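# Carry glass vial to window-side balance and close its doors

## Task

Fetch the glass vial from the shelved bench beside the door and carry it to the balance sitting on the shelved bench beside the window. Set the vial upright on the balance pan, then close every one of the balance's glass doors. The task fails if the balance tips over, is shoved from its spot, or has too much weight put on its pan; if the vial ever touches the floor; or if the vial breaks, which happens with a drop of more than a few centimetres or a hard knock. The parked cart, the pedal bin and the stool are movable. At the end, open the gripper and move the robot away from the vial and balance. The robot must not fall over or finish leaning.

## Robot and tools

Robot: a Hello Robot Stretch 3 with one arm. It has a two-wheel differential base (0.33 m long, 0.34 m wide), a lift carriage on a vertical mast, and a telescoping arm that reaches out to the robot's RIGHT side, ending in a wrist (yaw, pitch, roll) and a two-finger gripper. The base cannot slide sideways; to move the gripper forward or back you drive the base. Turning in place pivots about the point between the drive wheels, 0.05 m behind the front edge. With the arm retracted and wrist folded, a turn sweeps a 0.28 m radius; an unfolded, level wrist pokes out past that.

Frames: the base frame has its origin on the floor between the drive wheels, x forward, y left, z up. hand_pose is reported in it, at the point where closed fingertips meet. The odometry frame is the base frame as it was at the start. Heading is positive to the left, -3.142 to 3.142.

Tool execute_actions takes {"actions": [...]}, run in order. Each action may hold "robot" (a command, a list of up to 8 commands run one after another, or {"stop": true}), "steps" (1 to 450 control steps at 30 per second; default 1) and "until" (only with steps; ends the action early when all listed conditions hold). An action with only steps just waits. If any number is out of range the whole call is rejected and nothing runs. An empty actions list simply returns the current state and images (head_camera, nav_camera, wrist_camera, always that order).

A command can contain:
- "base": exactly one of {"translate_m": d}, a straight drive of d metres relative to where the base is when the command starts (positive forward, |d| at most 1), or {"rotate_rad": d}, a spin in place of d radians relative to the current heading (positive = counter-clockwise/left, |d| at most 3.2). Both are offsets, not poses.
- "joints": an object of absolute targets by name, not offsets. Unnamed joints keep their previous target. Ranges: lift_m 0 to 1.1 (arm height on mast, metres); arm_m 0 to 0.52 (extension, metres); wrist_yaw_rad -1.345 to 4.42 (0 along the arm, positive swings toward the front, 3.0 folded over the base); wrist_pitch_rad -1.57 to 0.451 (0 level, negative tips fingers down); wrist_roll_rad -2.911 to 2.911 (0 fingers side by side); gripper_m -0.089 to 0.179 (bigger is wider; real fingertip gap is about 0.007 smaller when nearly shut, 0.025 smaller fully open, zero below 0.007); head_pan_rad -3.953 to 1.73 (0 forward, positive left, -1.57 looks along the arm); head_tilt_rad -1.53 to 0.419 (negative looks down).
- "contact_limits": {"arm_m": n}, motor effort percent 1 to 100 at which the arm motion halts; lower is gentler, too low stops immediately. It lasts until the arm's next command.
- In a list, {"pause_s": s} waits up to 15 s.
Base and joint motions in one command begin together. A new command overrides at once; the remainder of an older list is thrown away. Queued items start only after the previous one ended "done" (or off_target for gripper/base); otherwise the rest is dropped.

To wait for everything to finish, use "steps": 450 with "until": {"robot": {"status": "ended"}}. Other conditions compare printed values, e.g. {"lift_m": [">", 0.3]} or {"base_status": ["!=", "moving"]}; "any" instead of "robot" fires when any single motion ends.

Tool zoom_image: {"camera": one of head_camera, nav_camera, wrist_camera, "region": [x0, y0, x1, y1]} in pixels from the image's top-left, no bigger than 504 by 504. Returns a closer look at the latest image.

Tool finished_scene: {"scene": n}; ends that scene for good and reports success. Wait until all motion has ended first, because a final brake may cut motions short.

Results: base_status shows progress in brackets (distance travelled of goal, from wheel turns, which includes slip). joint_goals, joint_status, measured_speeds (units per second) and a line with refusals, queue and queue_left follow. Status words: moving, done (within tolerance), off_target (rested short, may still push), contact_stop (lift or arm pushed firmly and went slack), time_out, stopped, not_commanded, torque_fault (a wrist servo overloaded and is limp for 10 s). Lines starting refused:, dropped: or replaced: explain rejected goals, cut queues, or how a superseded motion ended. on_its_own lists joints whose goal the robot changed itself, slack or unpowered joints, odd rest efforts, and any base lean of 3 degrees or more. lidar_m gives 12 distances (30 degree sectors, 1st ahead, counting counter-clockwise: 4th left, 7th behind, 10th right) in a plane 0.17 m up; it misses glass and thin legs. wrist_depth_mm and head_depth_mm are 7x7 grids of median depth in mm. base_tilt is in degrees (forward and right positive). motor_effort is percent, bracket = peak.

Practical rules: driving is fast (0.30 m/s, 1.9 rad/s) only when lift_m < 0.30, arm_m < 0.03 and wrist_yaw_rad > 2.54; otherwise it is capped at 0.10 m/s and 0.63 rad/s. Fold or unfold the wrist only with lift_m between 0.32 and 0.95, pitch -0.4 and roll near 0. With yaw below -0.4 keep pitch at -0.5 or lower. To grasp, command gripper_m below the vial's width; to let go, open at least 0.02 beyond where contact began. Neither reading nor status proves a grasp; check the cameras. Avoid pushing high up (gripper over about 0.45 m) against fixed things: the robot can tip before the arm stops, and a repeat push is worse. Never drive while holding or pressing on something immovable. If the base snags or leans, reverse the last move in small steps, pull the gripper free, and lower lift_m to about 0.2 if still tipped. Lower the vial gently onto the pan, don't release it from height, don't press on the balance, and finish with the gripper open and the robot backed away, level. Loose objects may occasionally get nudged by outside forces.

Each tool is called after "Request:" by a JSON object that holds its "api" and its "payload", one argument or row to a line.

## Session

Request:
{"api": "execute_actions", "payload": {
  "actions": []
}}

Scene clock: 0.00 s.
robot.base_odometry: x=+0.000 y=+0.000 heading=+0.000 (m, m, rad; robot's odometry frame)
robot.turned_by_wheels: +0.000 (rad since the last result)
robot.turned_by_imu: +0.000 (rad since the last result)
robot.base_tilt: forward=+0.3 right=-0.7 (deg)
robot.lidar_m: 1.93 1.78 1.81 1.54 1.96 1.44 1.67 0.93 0.94 1.17 1.90 2.03
robot.head_depth_mm: 1893 2842 2970 3008 3053 2976 2104 / 1874 2833 3241 3247 3190 3118 2231 / 1872 2795 2943 2944 2985 2964 2216 / 1857 2654 2693 2707 2704 2661 2234 / 1849 2402 2008 1978 1997 1989 1964 / 1835 1889 1851 1849 1836 1831 1833 / 1842 1771 1734 1731 1718 1713 1719
robot.base_status: not_commanded
robot.joint_positions: lift_m=+0.521 arm_m=+0.001 wrist_yaw_rad=+2.852 wrist_pitch_rad=-0.310 wrist_roll_rad=+0.008 gripper_m=+0.037 head_pan_rad=+0.018 head_tilt_rad=-0.018
robot.joint_goals: lift_m=+0.521 arm_m=+0.001 wrist_yaw_rad=+2.852 wrist_pitch_rad=-0.310 wrist_roll_rad=+0.008 gripper_m=+0.037 head_pan_rad=+0.018 head_tilt_rad=-0.018
robot.joint_status: lift_m=not_commanded arm_m=not_commanded wrist_yaw_rad=not_commanded wrist_pitch_rad=not_commanded wrist_roll_rad=not_commanded gripper_m=not_commanded head_pan_rad=not_commanded head_tilt_rad=not_commanded
robot.measured_speeds: translate_m=+0.000 rotate_rad=+0.000 lift_m=+0.000 arm_m=+0.000 wrist_yaw_rad=+0.000 wrist_pitch_rad=+0.000 wrist_roll_rad=+0.000 head_pan_rad=+0.000 head_tilt_rad=+0.000
robot: refusals=0 queue=idle queue_left=0
robot.motor_effort: left_wheel=+1 right_wheel=+0 lift_m=+37 arm_m=-2 wrist_yaw_rad=+0 wrist_pitch_rad=+7 wrist_roll_rad=+0 gripper_m=+0 head_pan_rad=+0 head_tilt_rad=+2 (%)
robot.hand_pose: x=+0.0462 y=+0.0811 z=+0.5587 quat_wxyz=(+0.209, +0.710, +0.007, +0.673) (m; robot's base frame)
robot.wrist_depth_mm: - - - - - - - / - - - - - - - / - - - - - - - / - - - - - - - / - - - - - - 987 / 856 852 870 821 787 822 803 / 721 726 717 705 698 697 693
pictures: head_camera (sideways: a quarter turn clockwise sets it upright), nav_camera (sideways: a quarter turn counterclockwise sets it upright), wrist_camera
Images, in order (width x height): head_camera 896x504, nav_camera 672x504, wrist_camera 644x364.

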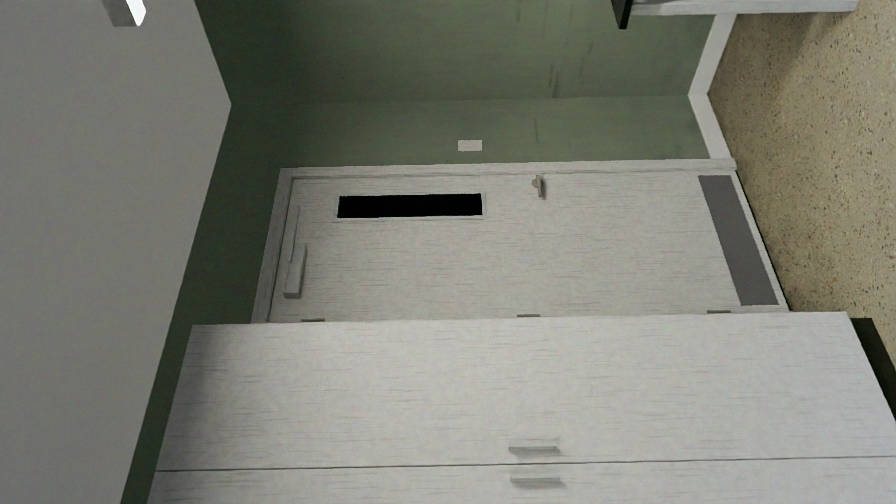

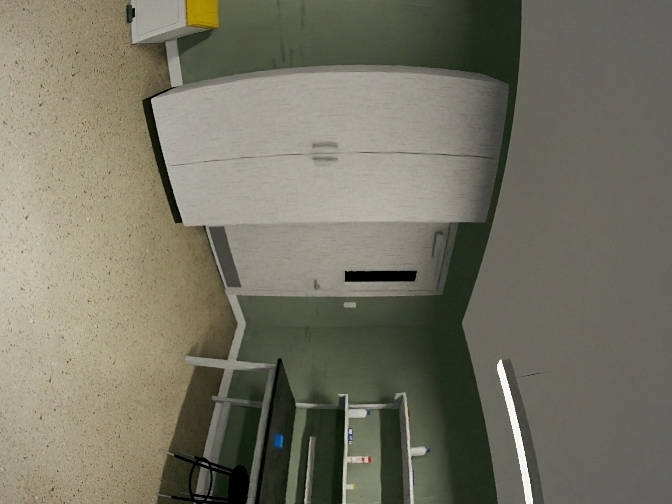

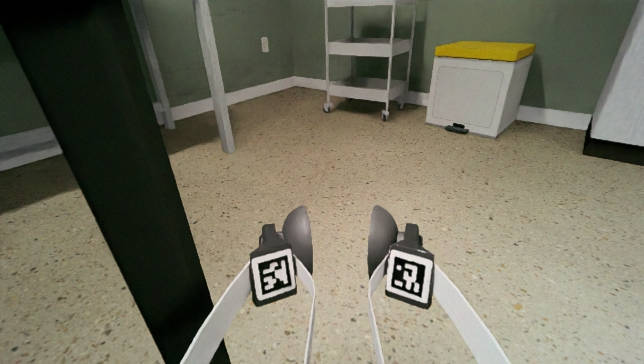

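Request:
{"api": "execute_actions", "payload": {
  "actions": [
    {"robot":{"joints":{"head_pan_rad":-3.9,"head_tilt_rad":-0.3,"lift_m":0.28,"wrist_pitch_rad":-0.4}},"steps":150,"until":{"robot":{"status":"ended"}}}
  ]
}}

Request:
{"api": "execute_actions", "payload": {
  "actions": [
    {"robot":{"base":{"rotate_rad":-0.75},"joints":{"head_pan_rad":0,"head_tilt_rad":-0.3}},"steps":150,"until":{"robot":{"status":"ended"}}}
  ]
}}

Scene clock: 4.60 s.
robot.base_odometry: x=+0.000 y=+0.000 heading=+0.000 (m, m, rad; robot's odometry frame)
robot.turned_by_wheels: +0.000 (rad since the last result)
robot.turned_by_imu: +0.000 (rad since the last result)
robot.base_tilt: forward=+0.3 right=-0.6 (deg)
robot.lidar_m: 1.93 1.78 1.81 1.54 1.97 1.44 1.67 0.93 0.94 1.17 1.89 2.26
robot.head_depth_mm: - - - - - - - / 1765 1859 1961 - - - - / 1783 1875 1978 1454 2209 2005 1553 / 1808 1903 2012 1622 2260 2004 1553 / 1823 1939 2054 1654 2288 2019 1568 / 1869 1981 2106 2147 2318 1862 1568 / 1932 2026 2148 2254 2427 2038 1575
robot.base_status: not_commanded
robot.joint_positions: lift_m=+0.280 arm_m=+0.001 wrist_yaw_rad=+2.852 wrist_pitch_rad=-0.415 wrist_roll_rad=+0.008 gripper_m=+0.037 head_pan_rad=-3.893 head_tilt_rad=-0.296
robot.joint_goals: lift_m=+0.280 arm_m=+0.001 wrist_yaw_rad=+2.852 wrist_pitch_rad=-0.400 wrist_roll_rad=+0.008 gripper_m=+0.037 head_pan_rad=-3.900 head_tilt_rad=-0.300
robot.joint_status: lift_m=done arm_m=not_commanded wrist_yaw_rad=not_commanded wrist_pitch_rad=done wrist_roll_rad=not_commanded gripper_m=not_commanded head_pan_rad=done head_tilt_rad=done
robot.measured_speeds: translate_m=+0.000 rotate_rad=+0.000 lift_m=+0.000 arm_m=+0.000 wrist_yaw_rad=+0.000 wrist_pitch_rad=+0.000 wrist_roll_rad=+0.000 head_pan_rad=+0.000 head_tilt_rad=+0.000
robot: refusals=0 queue=done queue_left=0
robot.motor_effort: left_wheel=+1(1) right_wheel=+1(0) lift_m=+27(38) arm_m=-1(1) wrist_yaw_rad=+0(0) wrist_pitch_rad=+6(7) wrist_roll_rad=+1(1) gripper_m=+0(0) head_pan_rad=-5(63) head_tilt_rad=-2(20) (%)
robot.hand_pose: x=+0.0429 y=+0.0697 z=+0.2937 quat_wxyz=(+0.244, +0.708, +0.044, +0.661) (m; robot's base frame)
robot.wrist_depth_mm: - - - - - - - / - - - - - - - / 999 - 944 916 890 875 863 / 747 - 725 707 697 682 675 / 593 576 598 569 585 559 547 / 494 487 - 482 449 471 463 / 439 - - 417 411 407 402
pictures: head_camera (sideways: a quarter turn clockwise sets it upright), nav_camera (sideways: a quarter turn counterclockwise sets it upright), wrist_camera
Images, in order (width x height): head_camera 896x504, nav_camera 672x504, wrist_camera 644x364.

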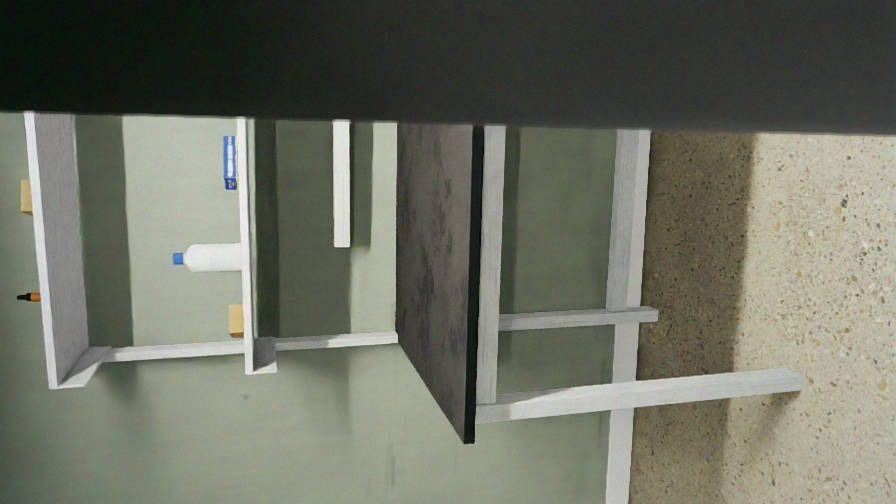

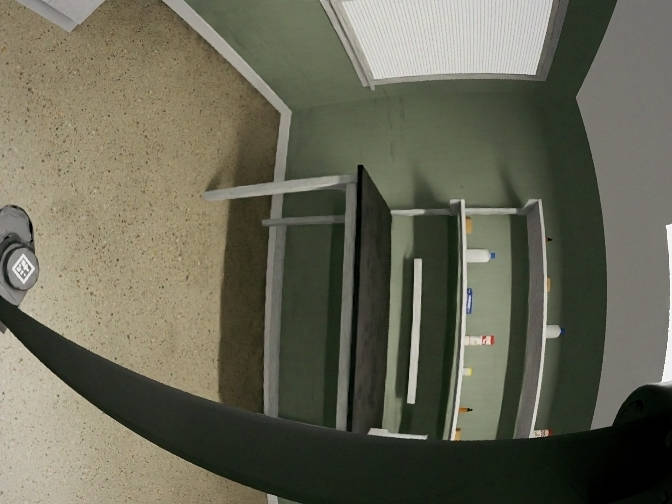

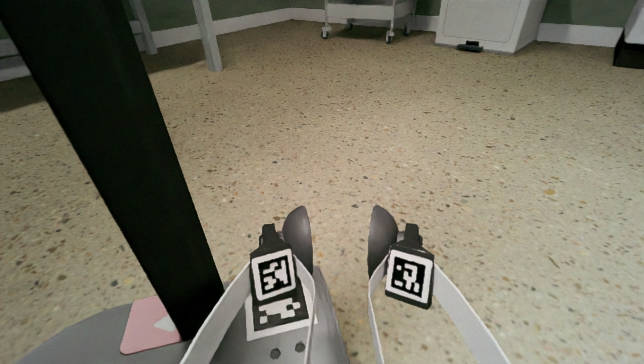

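Scene clock: 6.93 s.
robot.base_odometry: x=+0.000 y=+0.000 heading=-0.750 (m, m, rad; robot's odometry frame)
robot.turned_by_wheels: -0.750 (rad since the last result)
robot.turned_by_imu: -0.752 (rad since the last result)
robot.base_tilt: forward=+0.2 right=-0.6 (deg)
robot.lidar_m: 1.90 2.27 1.79 1.78 1.92 1.54 1.43 1.90 0.94 0.93 1.02 1.59
robot.head_depth_mm: 2261 2341 2460 2603 2662 1985 1539 / 2286 2372 2487 2200 2588 1981 1543 / 2316 2436 2560 2473 2688 2004 1545 / 2295 2439 2574 2228 2654 1998 1559 / 2364 2465 2634 2319 2693 2019 1562 / 2402 2532 2673 2598 2797 2028 1559 / 2439 2525 2687 2614 2861 2042 1574
robot.base_status: done (rotate_rad -0.7499 of -0.7500)
robot.joint_positions: lift_m=+0.280 arm_m=+0.001 wrist_yaw_rad=+2.852 wrist_pitch_rad=-0.415 wrist_roll_rad=+0.008 gripper_m=+0.037 head_pan_rad=-0.007 head_tilt_rad=-0.297
robot.joint_goals: lift_m=+0.280 arm_m=+0.001 wrist_yaw_rad=+2.852 wrist_pitch_rad=-0.400 wrist_roll_rad=+0.008 gripper_m=+0.037 head_pan_rad=+0.000 head_tilt_rad=-0.300
robot.joint_status: lift_m=done arm_m=not_commanded wrist_yaw_rad=not_commanded wrist_pitch_rad=done wrist_roll_rad=not_commanded gripper_m=not_commanded head_pan_rad=done head_tilt_rad=done
robot.measured_speeds: translate_m=+0.000 rotate_rad=+0.000 lift_m=+0.000 arm_m=+0.000 wrist_yaw_rad=+0.000 wrist_pitch_rad=+0.000 wrist_roll_rad=+0.000 head_pan_rad=+0.000 head_tilt_rad=+0.000
robot: refusals=0 queue=done queue_left=0
robot.motor_effort: left_wheel=+2(9) right_wheel=-1(8) lift_m=+27(27) arm_m=-1(2) wrist_yaw_rad=+0(0) wrist_pitch_rad=+6(6) wrist_roll_rad=+1(0) gripper_m=+0(1) head_pan_rad=+5(61) head_tilt_rad=-1(0) (%)
robot.hand_pose: x=+0.0429 y=+0.0697 z=+0.2937 quat_wxyz=(+0.244, +0.708, +0.044, +0.661) (m; robot's base frame)
robot.wrist_depth_mm: - - - - - - - / - - - - - - - / 984 - 958 928 905 885 856 / 743 - 714 720 694 683 670 / 600 571 597 575 582 561 545 / 500 495 - 478 449 471 461 / 439 - - 412 411 409 400
pictures: head_camera (sideways: a quarter turn clockwise sets it upright), nav_camera (sideways: a quarter turn counterclockwise sets it upright), wrist_camera
Images, in order (width x height): head_camera 896x504, nav_camera 672x504, wrist_camera 644x364.

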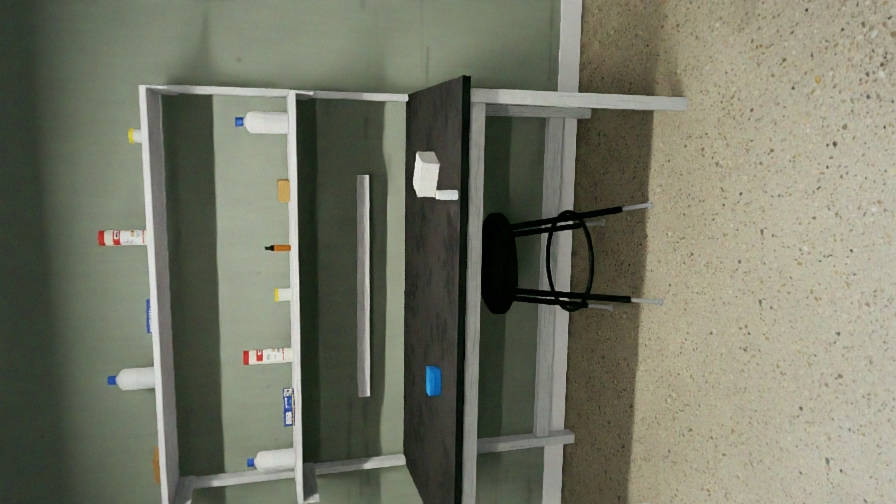

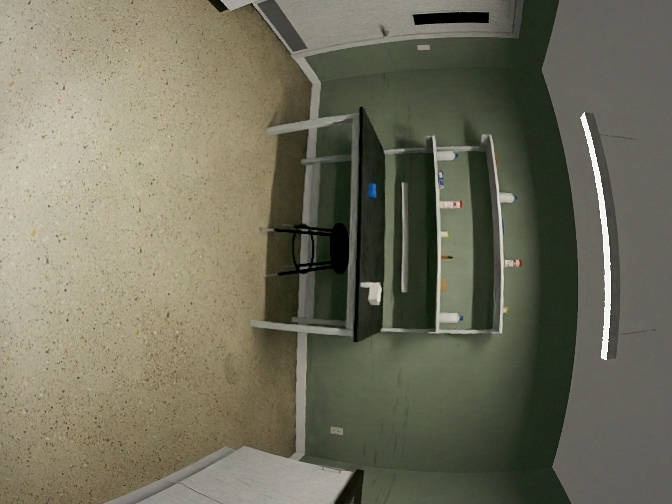

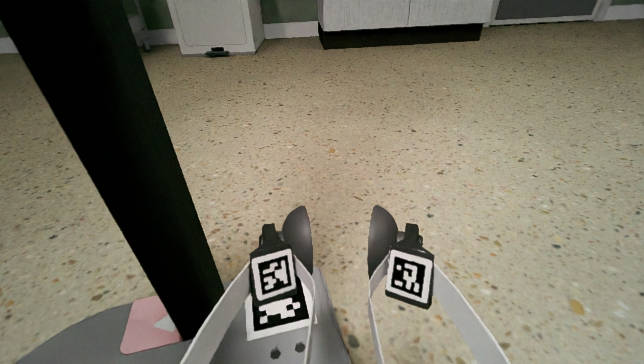

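Request:
{"api": "execute_actions", "payload": {
  "actions": [
    {"robot":{"base":{"rotate_rad":-0.1},"joints":{"head_pan_rad":-3.7,"head_tilt_rad":-0.3}},"steps":150,"until":{"robot":{"status":"ended"}}}
  ]
}}

Scene clock: 10.60 s.
robot.base_odometry: x=+0.000 y=+0.000 heading=-0.850 (m, m, rad; robot's odometry frame)
robot.turned_by_wheels: -0.100 (rad since the last result)
robot.turned_by_imu: -0.100 (rad since the last result)
robot.base_tilt: forward=+0.3 right=-0.8 (deg)
robot.lidar_m: 1.90 2.27 1.81 1.78 1.93 1.54 1.96 1.44 0.95 0.93 0.99 1.40
robot.head_depth_mm: 2495 2588 2750 2877 2768 1975 1536 / 2337 2484 2609 2735 2815 1997 1550 / 2185 2317 2448 2544 2503 1855 1553 / 2081 2198 2229 1540 2496 2015 1547 / 1908 2026 2089 1590 2345 2010 1561 / 1861 1943 2035 1505 2241 2030 1561 / 1777 1853 1957 1512 2121 2014 1564
robot.base_status: done (rotate_rad -0.0999 of -0.1000)
robot.joint_positions: lift_m=+0.280 arm_m=+0.001 wrist_yaw_rad=+2.852 wrist_pitch_rad=-0.415 wrist_roll_rad=+0.008 gripper_m=+0.037 head_pan_rad=-3.693 head_tilt_rad=-0.297
robot.joint_goals: lift_m=+0.280 arm_m=+0.001 wrist_yaw_rad=+2.852 wrist_pitch_rad=-0.400 wrist_roll_rad=+0.008 gripper_m=+0.037 head_pan_rad=-3.700 head_tilt_rad=-0.300
robot.joint_status: lift_m=done arm_m=not_commanded wrist_yaw_rad=not_commanded wrist_pitch_rad=done wrist_roll_rad=not_commanded gripper_m=not_commanded head_pan_rad=done head_tilt_rad=done
robot.measured_speeds: translate_m=+0.000 rotate_rad=+0.000 lift_m=+0.000 arm_m=+0.000 wrist_yaw_rad=+0.000 wrist_pitch_rad=+0.000 wrist_roll_rad=+0.000 head_pan_rad=+0.000 head_tilt_rad=+0.000
robot: refusals=0 queue=done queue_left=0
robot.motor_effort: left_wheel=+2(9) right_wheel=-1(9) lift_m=+27(27) arm_m=-1(2) wrist_yaw_rad=+1(0) wrist_pitch_rad=+6(7) wrist_roll_rad=+0(0) gripper_m=+0(0) head_pan_rad=-6(60) head_tilt_rad=-1(1) (%)
robot.hand_pose: x=+0.0429 y=+0.0697 z=+0.2937 quat_wxyz=(+0.244, +0.708, +0.044, +0.661) (m; robot's base frame)
robot.wrist_depth_mm: - - - - - - - / - - - - - - - / - - 951 923 918 875 848 / 739 - 720 707 696 677 667 / 589 567 604 572 588 554 544 / 498 496 - 476 444 470 463 / 439 - - 412 409 405 400
pictures: head_camera (sideways: a quarter turn clockwise sets it upright), nav_camera (sideways: a quarter turn counterclockwise sets it upright), wrist_camera
Images, in order (width x height): head_camera 896x504, nav_camera 672x504, wrist_camera 644x364.

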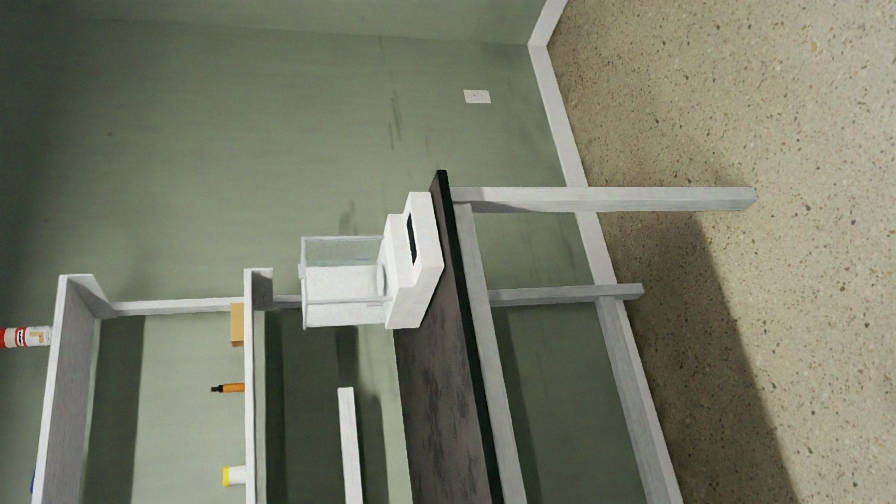

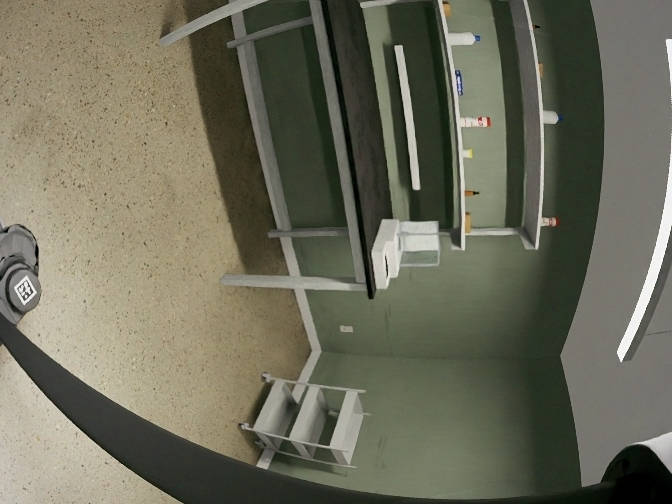

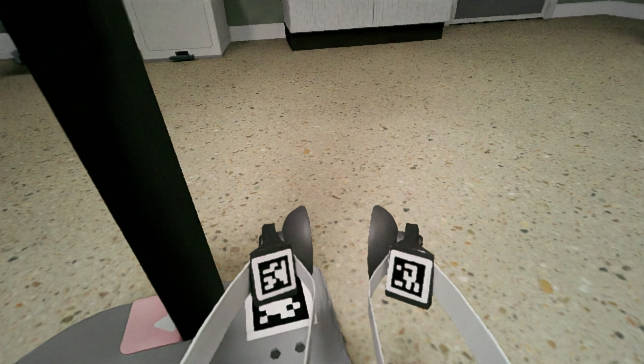

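Request:
{"api": "zoom_image", "payload": {
  "camera": "head_camera",
  "region": [285, 215, 415, 345]
}}

Region (285, 215, 415, 345) of head_camera's 896x504 image, scaled by 3.877, with more detail than that image has.

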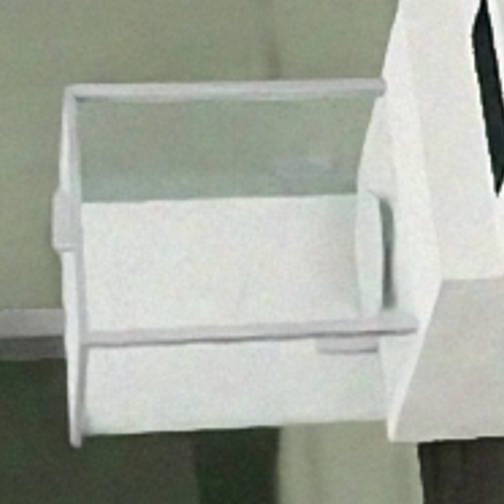

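Request:
{"api": "execute_actions", "payload": {
  "actions": [
    {"robot":[{"base":{"rotate_rad":0.05},"joints":{"head_pan_rad":-1.57,"head_tilt_rad":-0.7}},{"base":{"translate_m":0.71}},{"base":{"translate_m":0.7}},{"base":{"rotate_rad":1.457}},{"joints":{"lift_m":0.82}}],"steps":450,"until":{"robot":{"lift_m":[">",0.4]}}},
    {"robot":{"joints":{"lift_m":0.82,"wrist_yaw_rad":0,"wrist_pitch_rad":-0.3,"gripper_m":0.1}},"steps":450,"until":{"robot":{"status":"ended"}}}
  ]
}}

Scene clock: 35.03 s.
robot.base_odometry: x=+0.982 y=-1.011 heading=+0.657 (m, m, rad; robot's odometry frame)
robot.turned_by_wheels: +1.507 (rad since the last result)
robot.turned_by_imu: +1.514 (rad since the last result)
robot.base_tilt: forward=+0.4 right=-0.7 (deg)
robot.lidar_m: 1.65 1.68 2.32 2.78 1.55 1.13 1.08 1.74 0.58 0.67 0.67 1.19
robot.head_depth_mm: 1008 1178 1180 839 715 1312 - / 1065 1193 1113 845 716 1376 - / 1066 1188 1124 820 698 - - / 1059 1149 1135 847 703 1402 1170 / 1060 1140 1142 858 705 1386 1186 / 1056 1141 1147 860 706 1396 1177 / 1054 1137 1161 867 711 1365 1199
robot.base_status: done (rotate_rad +1.4569 of +1.4570)
robot.joint_positions: lift_m=+0.820 arm_m=+0.001 wrist_yaw_rad=+0.002 wrist_pitch_rad=-0.321 wrist_roll_rad=+0.008 gripper_m=+0.100 head_pan_rad=-1.577 head_tilt_rad=-0.692
robot.joint_goals: lift_m=+0.820 arm_m=+0.001 wrist_yaw_rad=+0.000 wrist_pitch_rad=-0.300 wrist_roll_rad=+0.008 gripper_m=+0.100 head_pan_rad=-1.570 head_tilt_rad=-0.700
robot.joint_status: lift_m=done arm_m=not_commanded wrist_yaw_rad=done wrist_pitch_rad=done wrist_roll_rad=not_commanded gripper_m=done head_pan_rad=done head_tilt_rad=done
robot.measured_speeds: translate_m=+0.000 rotate_rad=+0.000 lift_m=+0.000 arm_m=+0.000 wrist_yaw_rad=+0.000 wrist_pitch_rad=+0.000 wrist_roll_rad=+0.000 head_pan_rad=+0.000 head_tilt_rad=+0.000
robot: refusals=0 queue=done queue_left=0
robot.motor_effort: left_wheel=-1(7) right_wheel=+3(13) lift_m=+46(46) arm_m=-3(1) wrist_yaw_rad=-1(1) wrist_pitch_rad=+8(9) wrist_roll_rad=+1(1) gripper_m=+0(96) head_pan_rad=+5(59) head_tilt_rad=-3(24) (%)
robot.hand_pose: x=-0.0209 y=-0.3813 z=+0.8547 quat_wxyz=(+0.696, +0.114, -0.700, -0.113) (m; robot's base frame)
robot.wrist_depth_mm: 936 922 898 916 912 882 875 / - 980 968 929 897 947 936 / 600 586 571 519 488 528 - / 417 409 404 379 391 382 379 / 319 317 325 302 304 302 293 / - - - 879 - 342 339 / - - - - - - 395
pictures: head_camera (sideways: a quarter turn clockwise sets it upright), nav_camera (sideways: a quarter turn counterclockwise sets it upright), wrist_camera
Images, in order (width x height): head_camera 896x504, nav_camera 672x504, wrist_camera 644x364.

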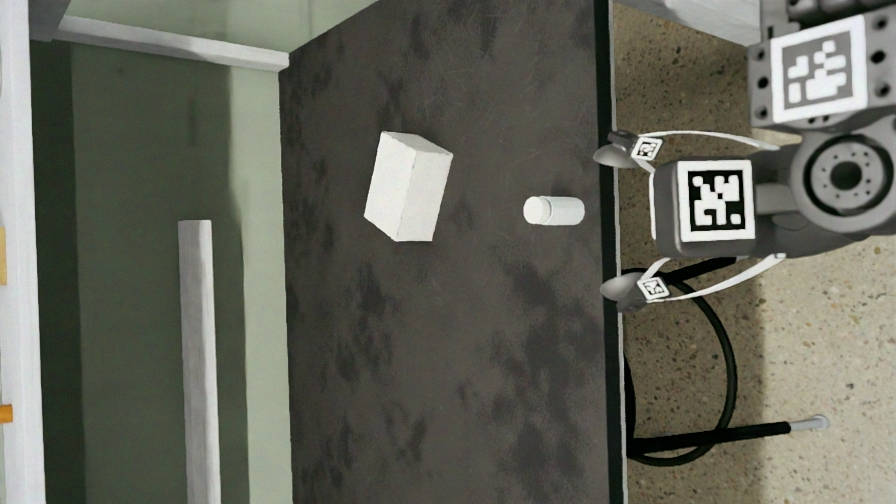

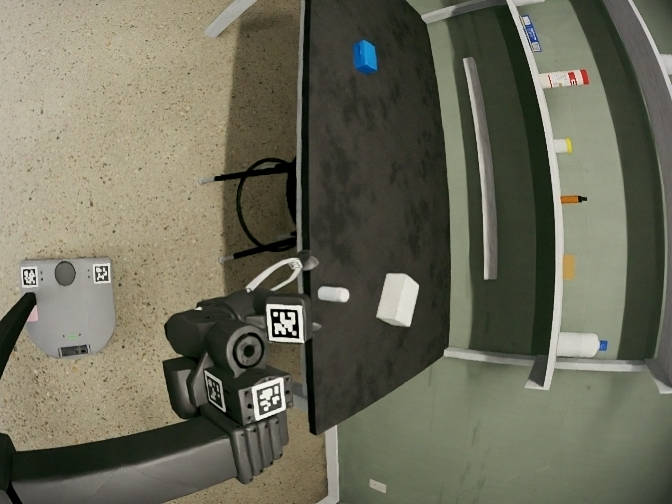

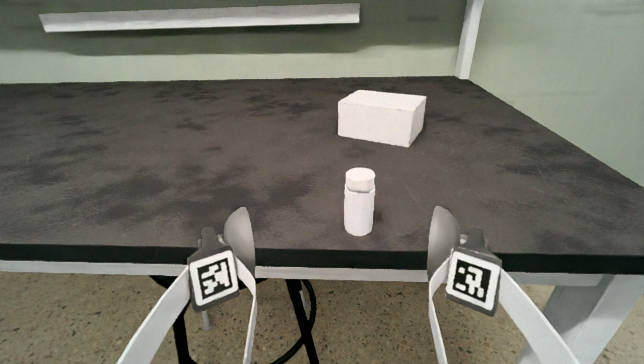

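Request:
{"api": "execute_actions", "payload": {
  "actions": [
    {"robot":[{"base":{"translate_m":-0.021},"joints":{"lift_m":0.76,"arm_m":0.03}},{"joints":{"arm_m":0.115}}],"steps":450,"until":{"robot":{"status":"ended"}}}
  ]
}}

Scene clock: 40.30 s.
robot.base_odometry: x=+0.966 y=-1.024 heading=+0.657 (m, m, rad; robot's odometry frame)
robot.turned_by_wheels: +0.000 (rad since the last result)
robot.turned_by_imu: +0.000 (rad since the last result)
robot.base_tilt: forward=+0.3 right=-0.7 (deg)
robot.lidar_m: 1.67 1.69 2.35 2.78 1.52 1.11 1.06 1.72 0.57 0.67 0.68 1.21
robot.head_depth_mm: 999 1178 1292 840 715 - - / 1065 1198 1119 843 695 - 1147 / 1068 1193 1128 817 719 - 1156 / 1065 1153 1133 848 702 1330 1190 / 1060 1148 1142 856 708 1351 1194 / 1057 1140 1154 862 708 1393 1198 / 1053 1141 1158 865 712 1334 1184
robot.base_status: done (translate_m -0.0210 of -0.0210)
robot.joint_positions: lift_m=+0.760 arm_m=+0.115 wrist_yaw_rad=+0.002 wrist_pitch_rad=-0.321 wrist_roll_rad=+0.008 gripper_m=+0.100 head_pan_rad=-1.577 head_tilt_rad=-0.692
robot.joint_goals: lift_m=+0.760 arm_m=+0.115 wrist_yaw_rad=+0.000 wrist_pitch_rad=-0.300 wrist_roll_rad=+0.008 gripper_m=+0.100 head_pan_rad=-1.570 head_tilt_rad=-0.700
robot.joint_status: lift_m=done arm_m=done wrist_yaw_rad=done wrist_pitch_rad=done wrist_roll_rad=not_commanded gripper_m=done head_pan_rad=done head_tilt_rad=done
robot.measured_speeds: translate_m=+0.000 rotate_rad=+0.000 lift_m=+0.000 arm_m=+0.000 wrist_yaw_rad=+0.000 wrist_pitch_rad=+0.000 wrist_roll_rad=+0.000 head_pan_rad=+0.000 head_tilt_rad=+0.000
robot: refusals=0 queue=done queue_left=0
robot.motor_effort: left_wheel=-1(6) right_wheel=+3(4) lift_m=+27(46) arm_m=+3(3) wrist_yaw_rad=-1(2) wrist_pitch_rad=+9(8) wrist_roll_rad=+1(1) gripper_m=+0(1) head_pan_rad=+3(5) head_tilt_rad=-3(3) (%)
robot.hand_pose: x=-0.0211 y=-0.4953 z=+0.7955 quat_wxyz=(+0.696, +0.113, -0.700, -0.113) (m; robot's base frame)
robot.wrist_depth_mm: 853 839 823 806 801 790 774 / 742 712 690 657 555 705 846 / 421 408 401 382 356 374 365 / 291 286 283 262 271 269 263 / 223 220 227 198 213 210 206 / 181 180 171 173 173 176 170 / 910 478 174 169 164 161 154
pictures: head_camera (sideways: a quarter turn clockwise sets it upright), nav_camera (sideways: a quarter turn counterclockwise sets it upright), wrist_camera
Images, in order (width x height): head_camera 896x504, nav_camera 672x504, wrist_camera 644x364.

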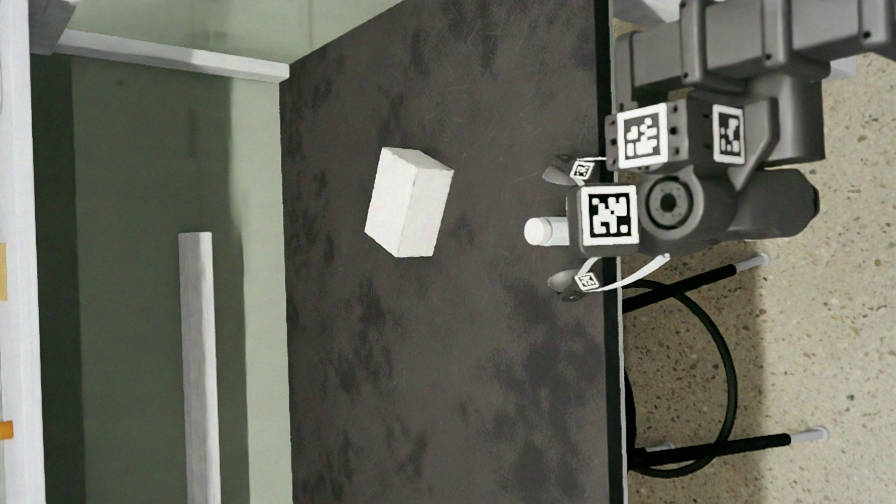

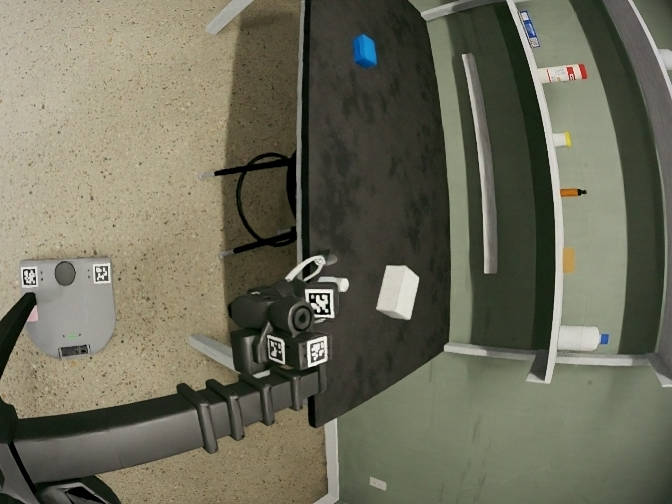

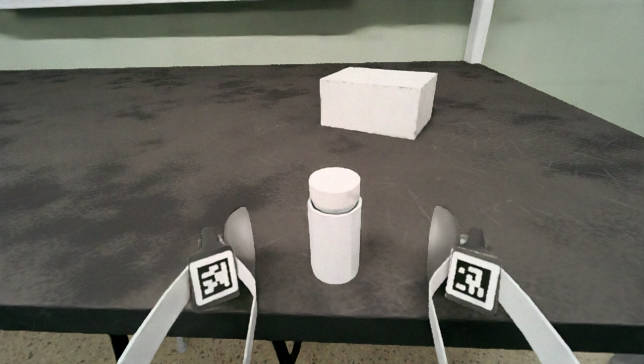

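Request:
{"api": "execute_actions", "payload": {
  "actions": [
    {"robot":[{"base":{"translate_m":0.003},"joints":{"arm_m":0.126,"gripper_m":0.055}},{"joints":{"gripper_m":-0.015}},{"joints":{"lift_m":0.785}}],"steps":450,"until":{"robot":{"status":"ended"}}}
  ]
}}

Scene clock: 45.93 s.
robot.base_odometry: x=+0.968 y=-1.022 heading=+0.657 (m, m, rad; robot's odometry frame)
robot.turned_by_wheels: +0.000 (rad since the last result)
robot.turned_by_imu: +0.000 (rad since the last result)
robot.base_tilt: forward=+0.3 right=-0.6 (deg)
robot.lidar_m: 1.67 1.69 2.35 2.78 1.52 1.11 1.07 1.72 0.57 0.68 0.68 1.21
robot.head_depth_mm: 996 1165 1284 841 715 - - / 1066 1194 1118 843 717 - 1167 / 1067 1188 1126 823 720 - 1184 / 1062 1144 1129 848 704 1326 1190 / 1056 1146 1146 855 705 1359 1188 / 1057 1142 1151 858 708 1393 1193 / 1055 1142 1163 865 713 1336 1194
robot.base_status: done (translate_m +0.0030 of +0.0030)
robot.joint_positions: lift_m=+0.785 arm_m=+0.126 wrist_yaw_rad=+0.002 wrist_pitch_rad=-0.321 wrist_roll_rad=+0.008 gripper_m=-0.014 head_pan_rad=-1.577 head_tilt_rad=-0.692
robot.joint_goals: lift_m=+0.785 arm_m=+0.126 wrist_yaw_rad=+0.000 wrist_pitch_rad=-0.300 wrist_roll_rad=+0.008 gripper_m=-0.015 head_pan_rad=-1.570 head_tilt_rad=-0.700
robot.joint_status: lift_m=done arm_m=done wrist_yaw_rad=done wrist_pitch_rad=done wrist_roll_rad=not_commanded gripper_m=done head_pan_rad=done head_tilt_rad=done
robot.measured_speeds: translate_m=+0.000 rotate_rad=+0.000 lift_m=+0.000 arm_m=+0.000 wrist_yaw_rad=+0.000 wrist_pitch_rad=+0.000 wrist_roll_rad=+0.000 head_pan_rad=+0.000 head_tilt_rad=+0.000
robot: refusals=0 queue=done queue_left=0
robot.motor_effort: left_wheel=-1(3) right_wheel=+3(7) lift_m=+46(48) arm_m=+3(3) wrist_yaw_rad=-1(1) wrist_pitch_rad=+8(9) wrist_roll_rad=+1(0) gripper_m=-19(98) head_pan_rad=+4(5) head_tilt_rad=-4(3) (%)
robot.hand_pose: x=-0.0211 y=-0.5063 z=+0.8197 quat_wxyz=(+0.696, +0.113, -0.700, -0.113) (m; robot's base frame)
robot.wrist_depth_mm: 845 823 804 792 799 782 767 / 873 831 807 771 740 812 835 / 490 481 468 397 362 437 869 / 341 338 331 309 322 313 308 / 262 259 257 146 258 245 242 / 212 211 209 165 199 201 199 / 178 177 175 174 172 170 170
pictures: head_camera (sideways: a quarter turn clockwise sets it upright), nav_camera (sideways: a quarter turn counterclockwise sets it upright), wrist_camera
Images, in order (width x height): head_camera 896x504, nav_camera 672x504, wrist_camera 644x364.

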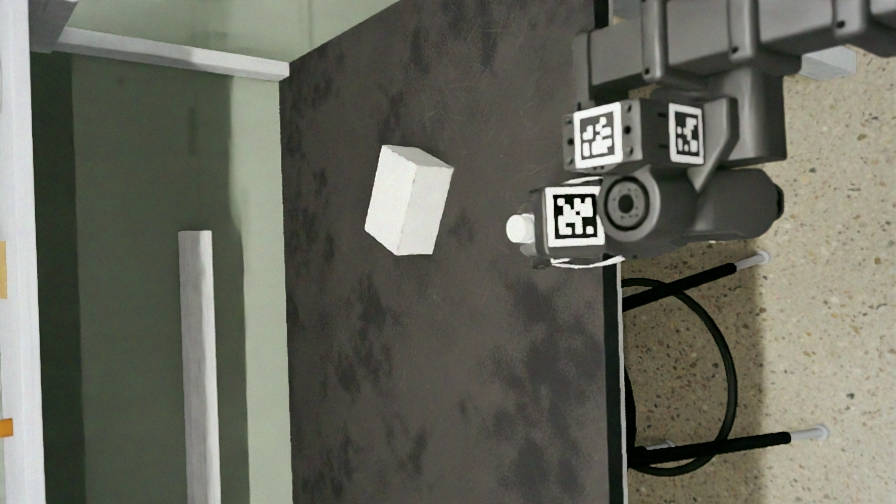

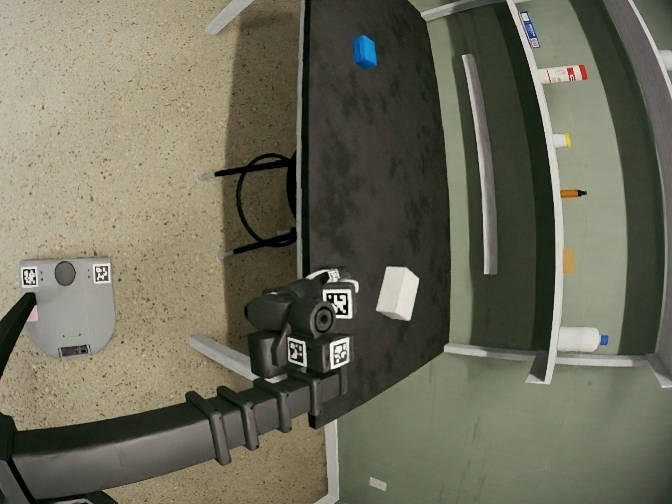

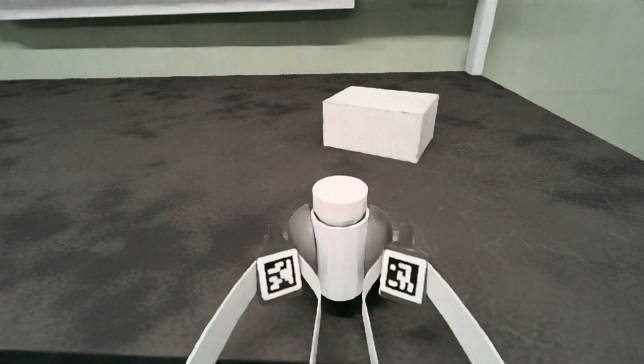

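Request:
{"api": "execute_actions", "payload": {
  "actions": [
    {"robot":{"joints":{"arm_m":0.0}},"steps":300,"until":{"robot":{"status":"ended"}}},
    {"robot":{"base":{"rotate_rad":-2.065},"joints":{"lift_m":0.29,"wrist_yaw_rad":2.7,"wrist_pitch_rad":-0.4,"head_pan_rad":-2.4,"head_tilt_rad":-0.5}},"steps":300,"until":{"robot":{"status":"ended"}}},
    {"robot":[{"base":{"translate_m":-1.0}},{"base":{"translate_m":-1.0}},{"base":{"translate_m":-0.725}},{"base":{"rotate_rad":0.493}}],"steps":450,"until":{"robot":{"status":"ended"}}},
    {"steps":450,"until":{"robot":{"status":"ended"}}}
  ]
}}

Scene clock: 73.50 s.
robot.base_odometry: x=+0.526 y=+1.667 heading=-0.915 (m, m, rad; robot's odometry frame)
robot.turned_by_wheels: -1.572 (rad since the last result)
robot.turned_by_imu: -1.594 (rad since the last result)
robot.base_tilt: forward=+0.3 right=-0.6 (deg)
robot.lidar_m: 1.32 0.53 0.27 0.26 0.26 0.33 1.12 1.11 0.66 2.03 2.51 3.13
robot.head_depth_mm: 982 1064 1143 1241 1344 1444 1299 / 925 1136 1193 1286 1450 1537 1305 / 840 1244 1285 1422 1638 1523 1307 / 1228 1319 1222 929 1765 1601 1314 / 1337 871 880 812 1885 1597 1309 / 1411 1586 1353 748 792 870 1002 / 1601 1834 1270 741 758 1606 1318
robot.base_status: done (rotate_rad +0.4929 of +0.4930)
robot.joint_positions: lift_m=+0.290 arm_m=+0.001 wrist_yaw_rad=+2.698 wrist_pitch_rad=-0.418 wrist_roll_rad=+0.008 gripper_m=-0.014 head_pan_rad=-2.393 head_tilt_rad=-0.507
robot.joint_goals: lift_m=+0.290 arm_m=+0.000 wrist_yaw_rad=+2.700 wrist_pitch_rad=-0.400 wrist_roll_rad=+0.008 gripper_m=-0.015 head_pan_rad=-2.400 head_tilt_rad=-0.500
robot.joint_status: lift_m=done arm_m=done wrist_yaw_rad=done wrist_pitch_rad=done wrist_roll_rad=not_commanded gripper_m=done head_pan_rad=done head_tilt_rad=done
robot.measured_speeds: translate_m=+0.000 rotate_rad=+0.000 lift_m=+0.000 arm_m=+0.000 wrist_yaw_rad=+0.000 wrist_pitch_rad=+0.000 wrist_roll_rad=+0.000 head_pan_rad=+0.000 head_tilt_rad=+0.000
robot: refusals=0 queue=done queue_left=0
robot.motor_effort: left_wheel=-1(7) right_wheel=+3(10) lift_m=+27(46) arm_m=-5(6) wrist_yaw_rad=+2(1) wrist_pitch_rad=+7(8) wrist_roll_rad=+0(1) gripper_m=-18(19) head_pan_rad=-5(60) head_tilt_rad=+3(15) (%)
robot.hand_pose: x=+0.0751 y=+0.0568 z=+0.3031 quat_wxyz=(+0.295, +0.709, -0.010, +0.640) (m; robot's base frame)
robot.wrist_depth_mm: 600 659 731 733 491 524 806 / 647 711 781 747 534 590 879 / - 598 615 834 598 673 874 / - 512 500 402 656 681 691 / - 354 390 146 596 565 552 / 315 - 513 164 478 481 474 / 441 - - 425 421 415 411
pictures: head_camera (sideways: a quarter turn clockwise sets it upright), nav_camera (sideways: a quarter turn counterclockwise sets it upright), wrist_camera
Images, in order (width x height): head_camera 896x504, nav_camera 672x504, wrist_camera 644x364.

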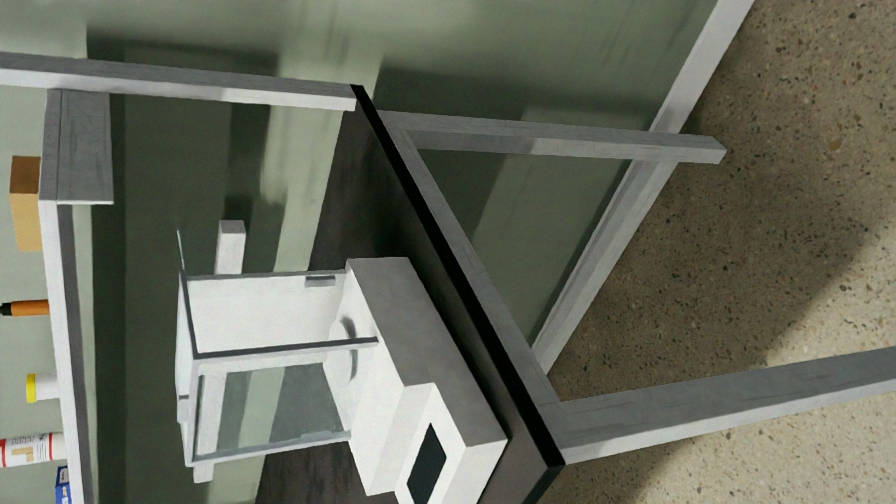

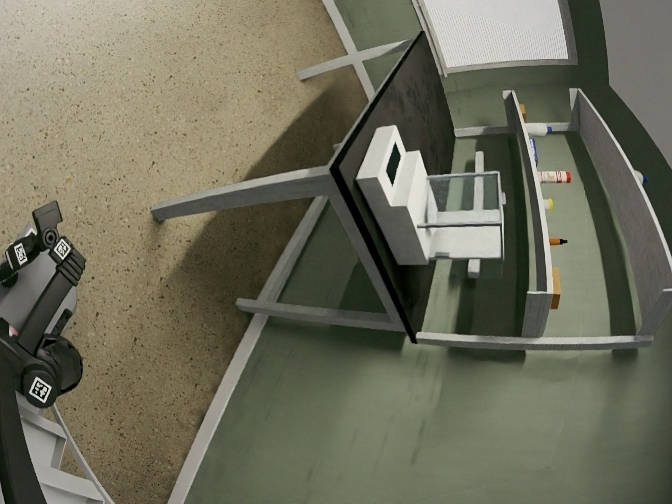

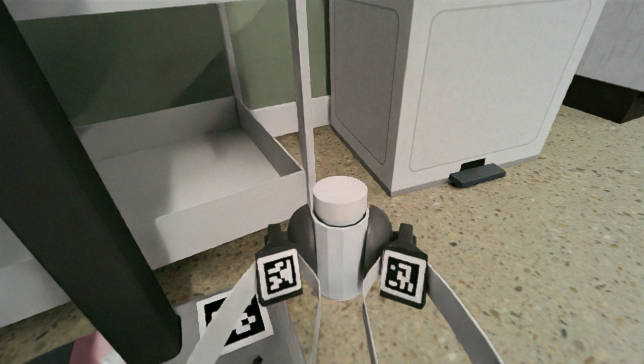

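Request:
{"api": "execute_actions", "payload": {
  "actions": [
    {"robot":{"base":{"translate_m":-0.58},"joints":{"lift_m":1.05,"head_pan_rad":-1.57}},"steps":300,"until":{"robot":{"lift_m":[">",0.4]}}},
    {"robot":{"joints":{"lift_m":1.05,"wrist_yaw_rad":0,"wrist_pitch_rad":-0.3}},"steps":450,"until":{"robot":{"status":"ended"}}}
  ]
}}

Scene clock: 83.63 s.
robot.base_odometry: x=+0.173 y=+2.126 heading=-0.915 (m, m, rad; robot's odometry frame)
robot.turned_by_wheels: +0.000 (rad since the last result)
robot.turned_by_imu: -0.002 (rad since the last result)
robot.base_tilt: forward=+0.2 right=-0.6 (deg)
robot.lidar_m: 1.75 0.34 0.38 0.76 0.79 0.57 0.55 0.56 0.69 1.47 0.63 3.33
robot.head_depth_mm: 468 1382 1287 - - - - / 1421 1891 1300 - - - - / 2448 2687 1114 - - - - / 2524 2695 1321 - - 1554 1314 / 2517 2677 1230 650 661 1602 1312 / 2511 2716 1482 646 661 1556 934 / 2506 2694 2936 717 664 774 1287
robot.base_status: done (translate_m -0.5800 of -0.5800)
robot.joint_positions: lift_m=+1.050 arm_m=+0.001 wrist_yaw_rad=+0.002 wrist_pitch_rad=-0.322 wrist_roll_rad=+0.008 gripper_m=-0.014 head_pan_rad=-1.577 head_tilt_rad=-0.507
robot.joint_goals: lift_m=+1.050 arm_m=+0.000 wrist_yaw_rad=+0.000 wrist_pitch_rad=-0.300 wrist_roll_rad=+0.008 gripper_m=-0.015 head_pan_rad=-1.570 head_tilt_rad=-0.500
robot.joint_status: lift_m=done arm_m=done wrist_yaw_rad=done wrist_pitch_rad=done wrist_roll_rad=not_commanded gripper_m=done head_pan_rad=done head_tilt_rad=done
robot.measured_speeds: translate_m=+0.000 rotate_rad=+0.000 lift_m=+0.000 arm_m=+0.000 wrist_yaw_rad=+0.000 wrist_pitch_rad=+0.000 wrist_roll_rad=+0.000 head_pan_rad=+0.000 head_tilt_rad=+0.000
robot: refusals=0 queue=done queue_left=0
robot.motor_effort: left_wheel=-1(10) right_wheel=+2(7) lift_m=+46(47) arm_m=-5(6) wrist_yaw_rad=-1(3) wrist_pitch_rad=+9(10) wrist_roll_rad=+1(0) gripper_m=-20(18) head_pan_rad=+4(61) head_tilt_rad=+3(3) (%)
robot.hand_pose: x=-0.0210 y=-0.3813 z=+1.0843 quat_wxyz=(+0.695, +0.114, -0.700, -0.114) (m; robot's base frame)
robot.wrist_depth_mm: - - - - - 852 571 / - - - - - 951 578 / - - 561 464 748 739 607 / - - 416 406 534 532 532 / - 436 430 146 435 415 411 / - - 528 165 - 825 471 / - - - - - 875 556
pictures: head_camera (sideways: a quarter turn clockwise sets it upright), nav_camera (sideways: a quarter turn counterclockwise sets it upright), wrist_camera
Images, in order (width x height): head_camera 896x504, nav_camera 672x504, wrist_camera 644x364.

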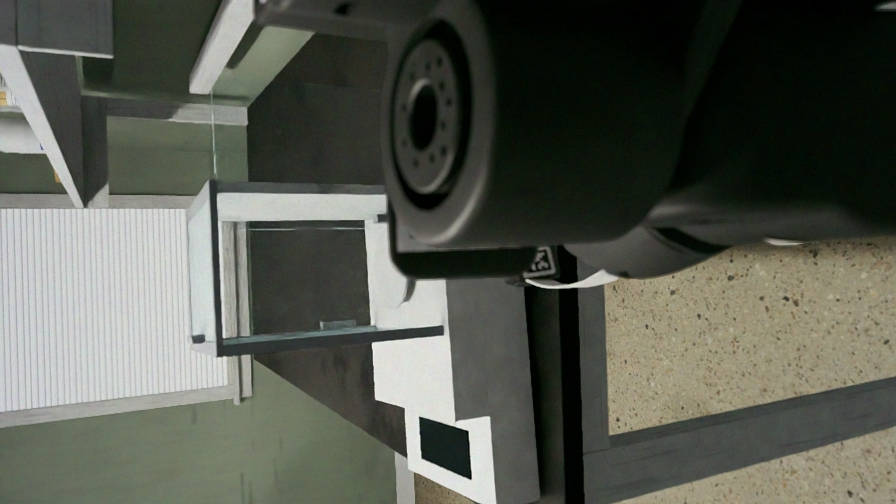

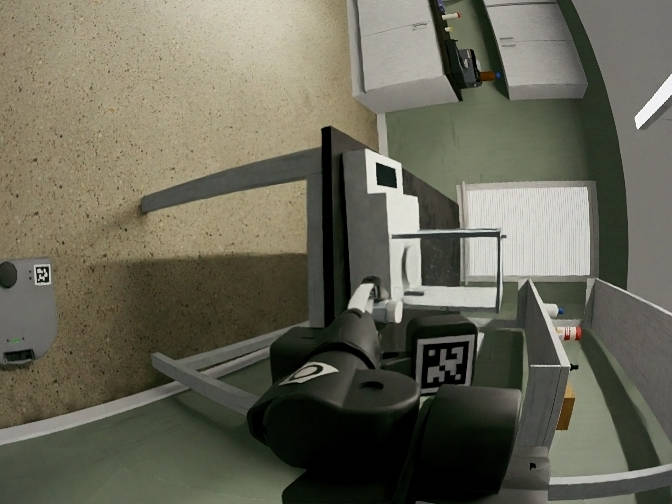

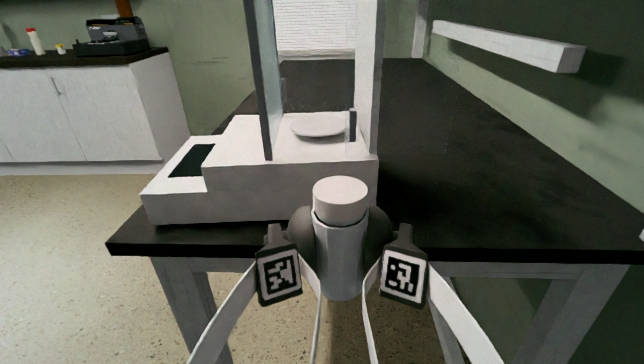

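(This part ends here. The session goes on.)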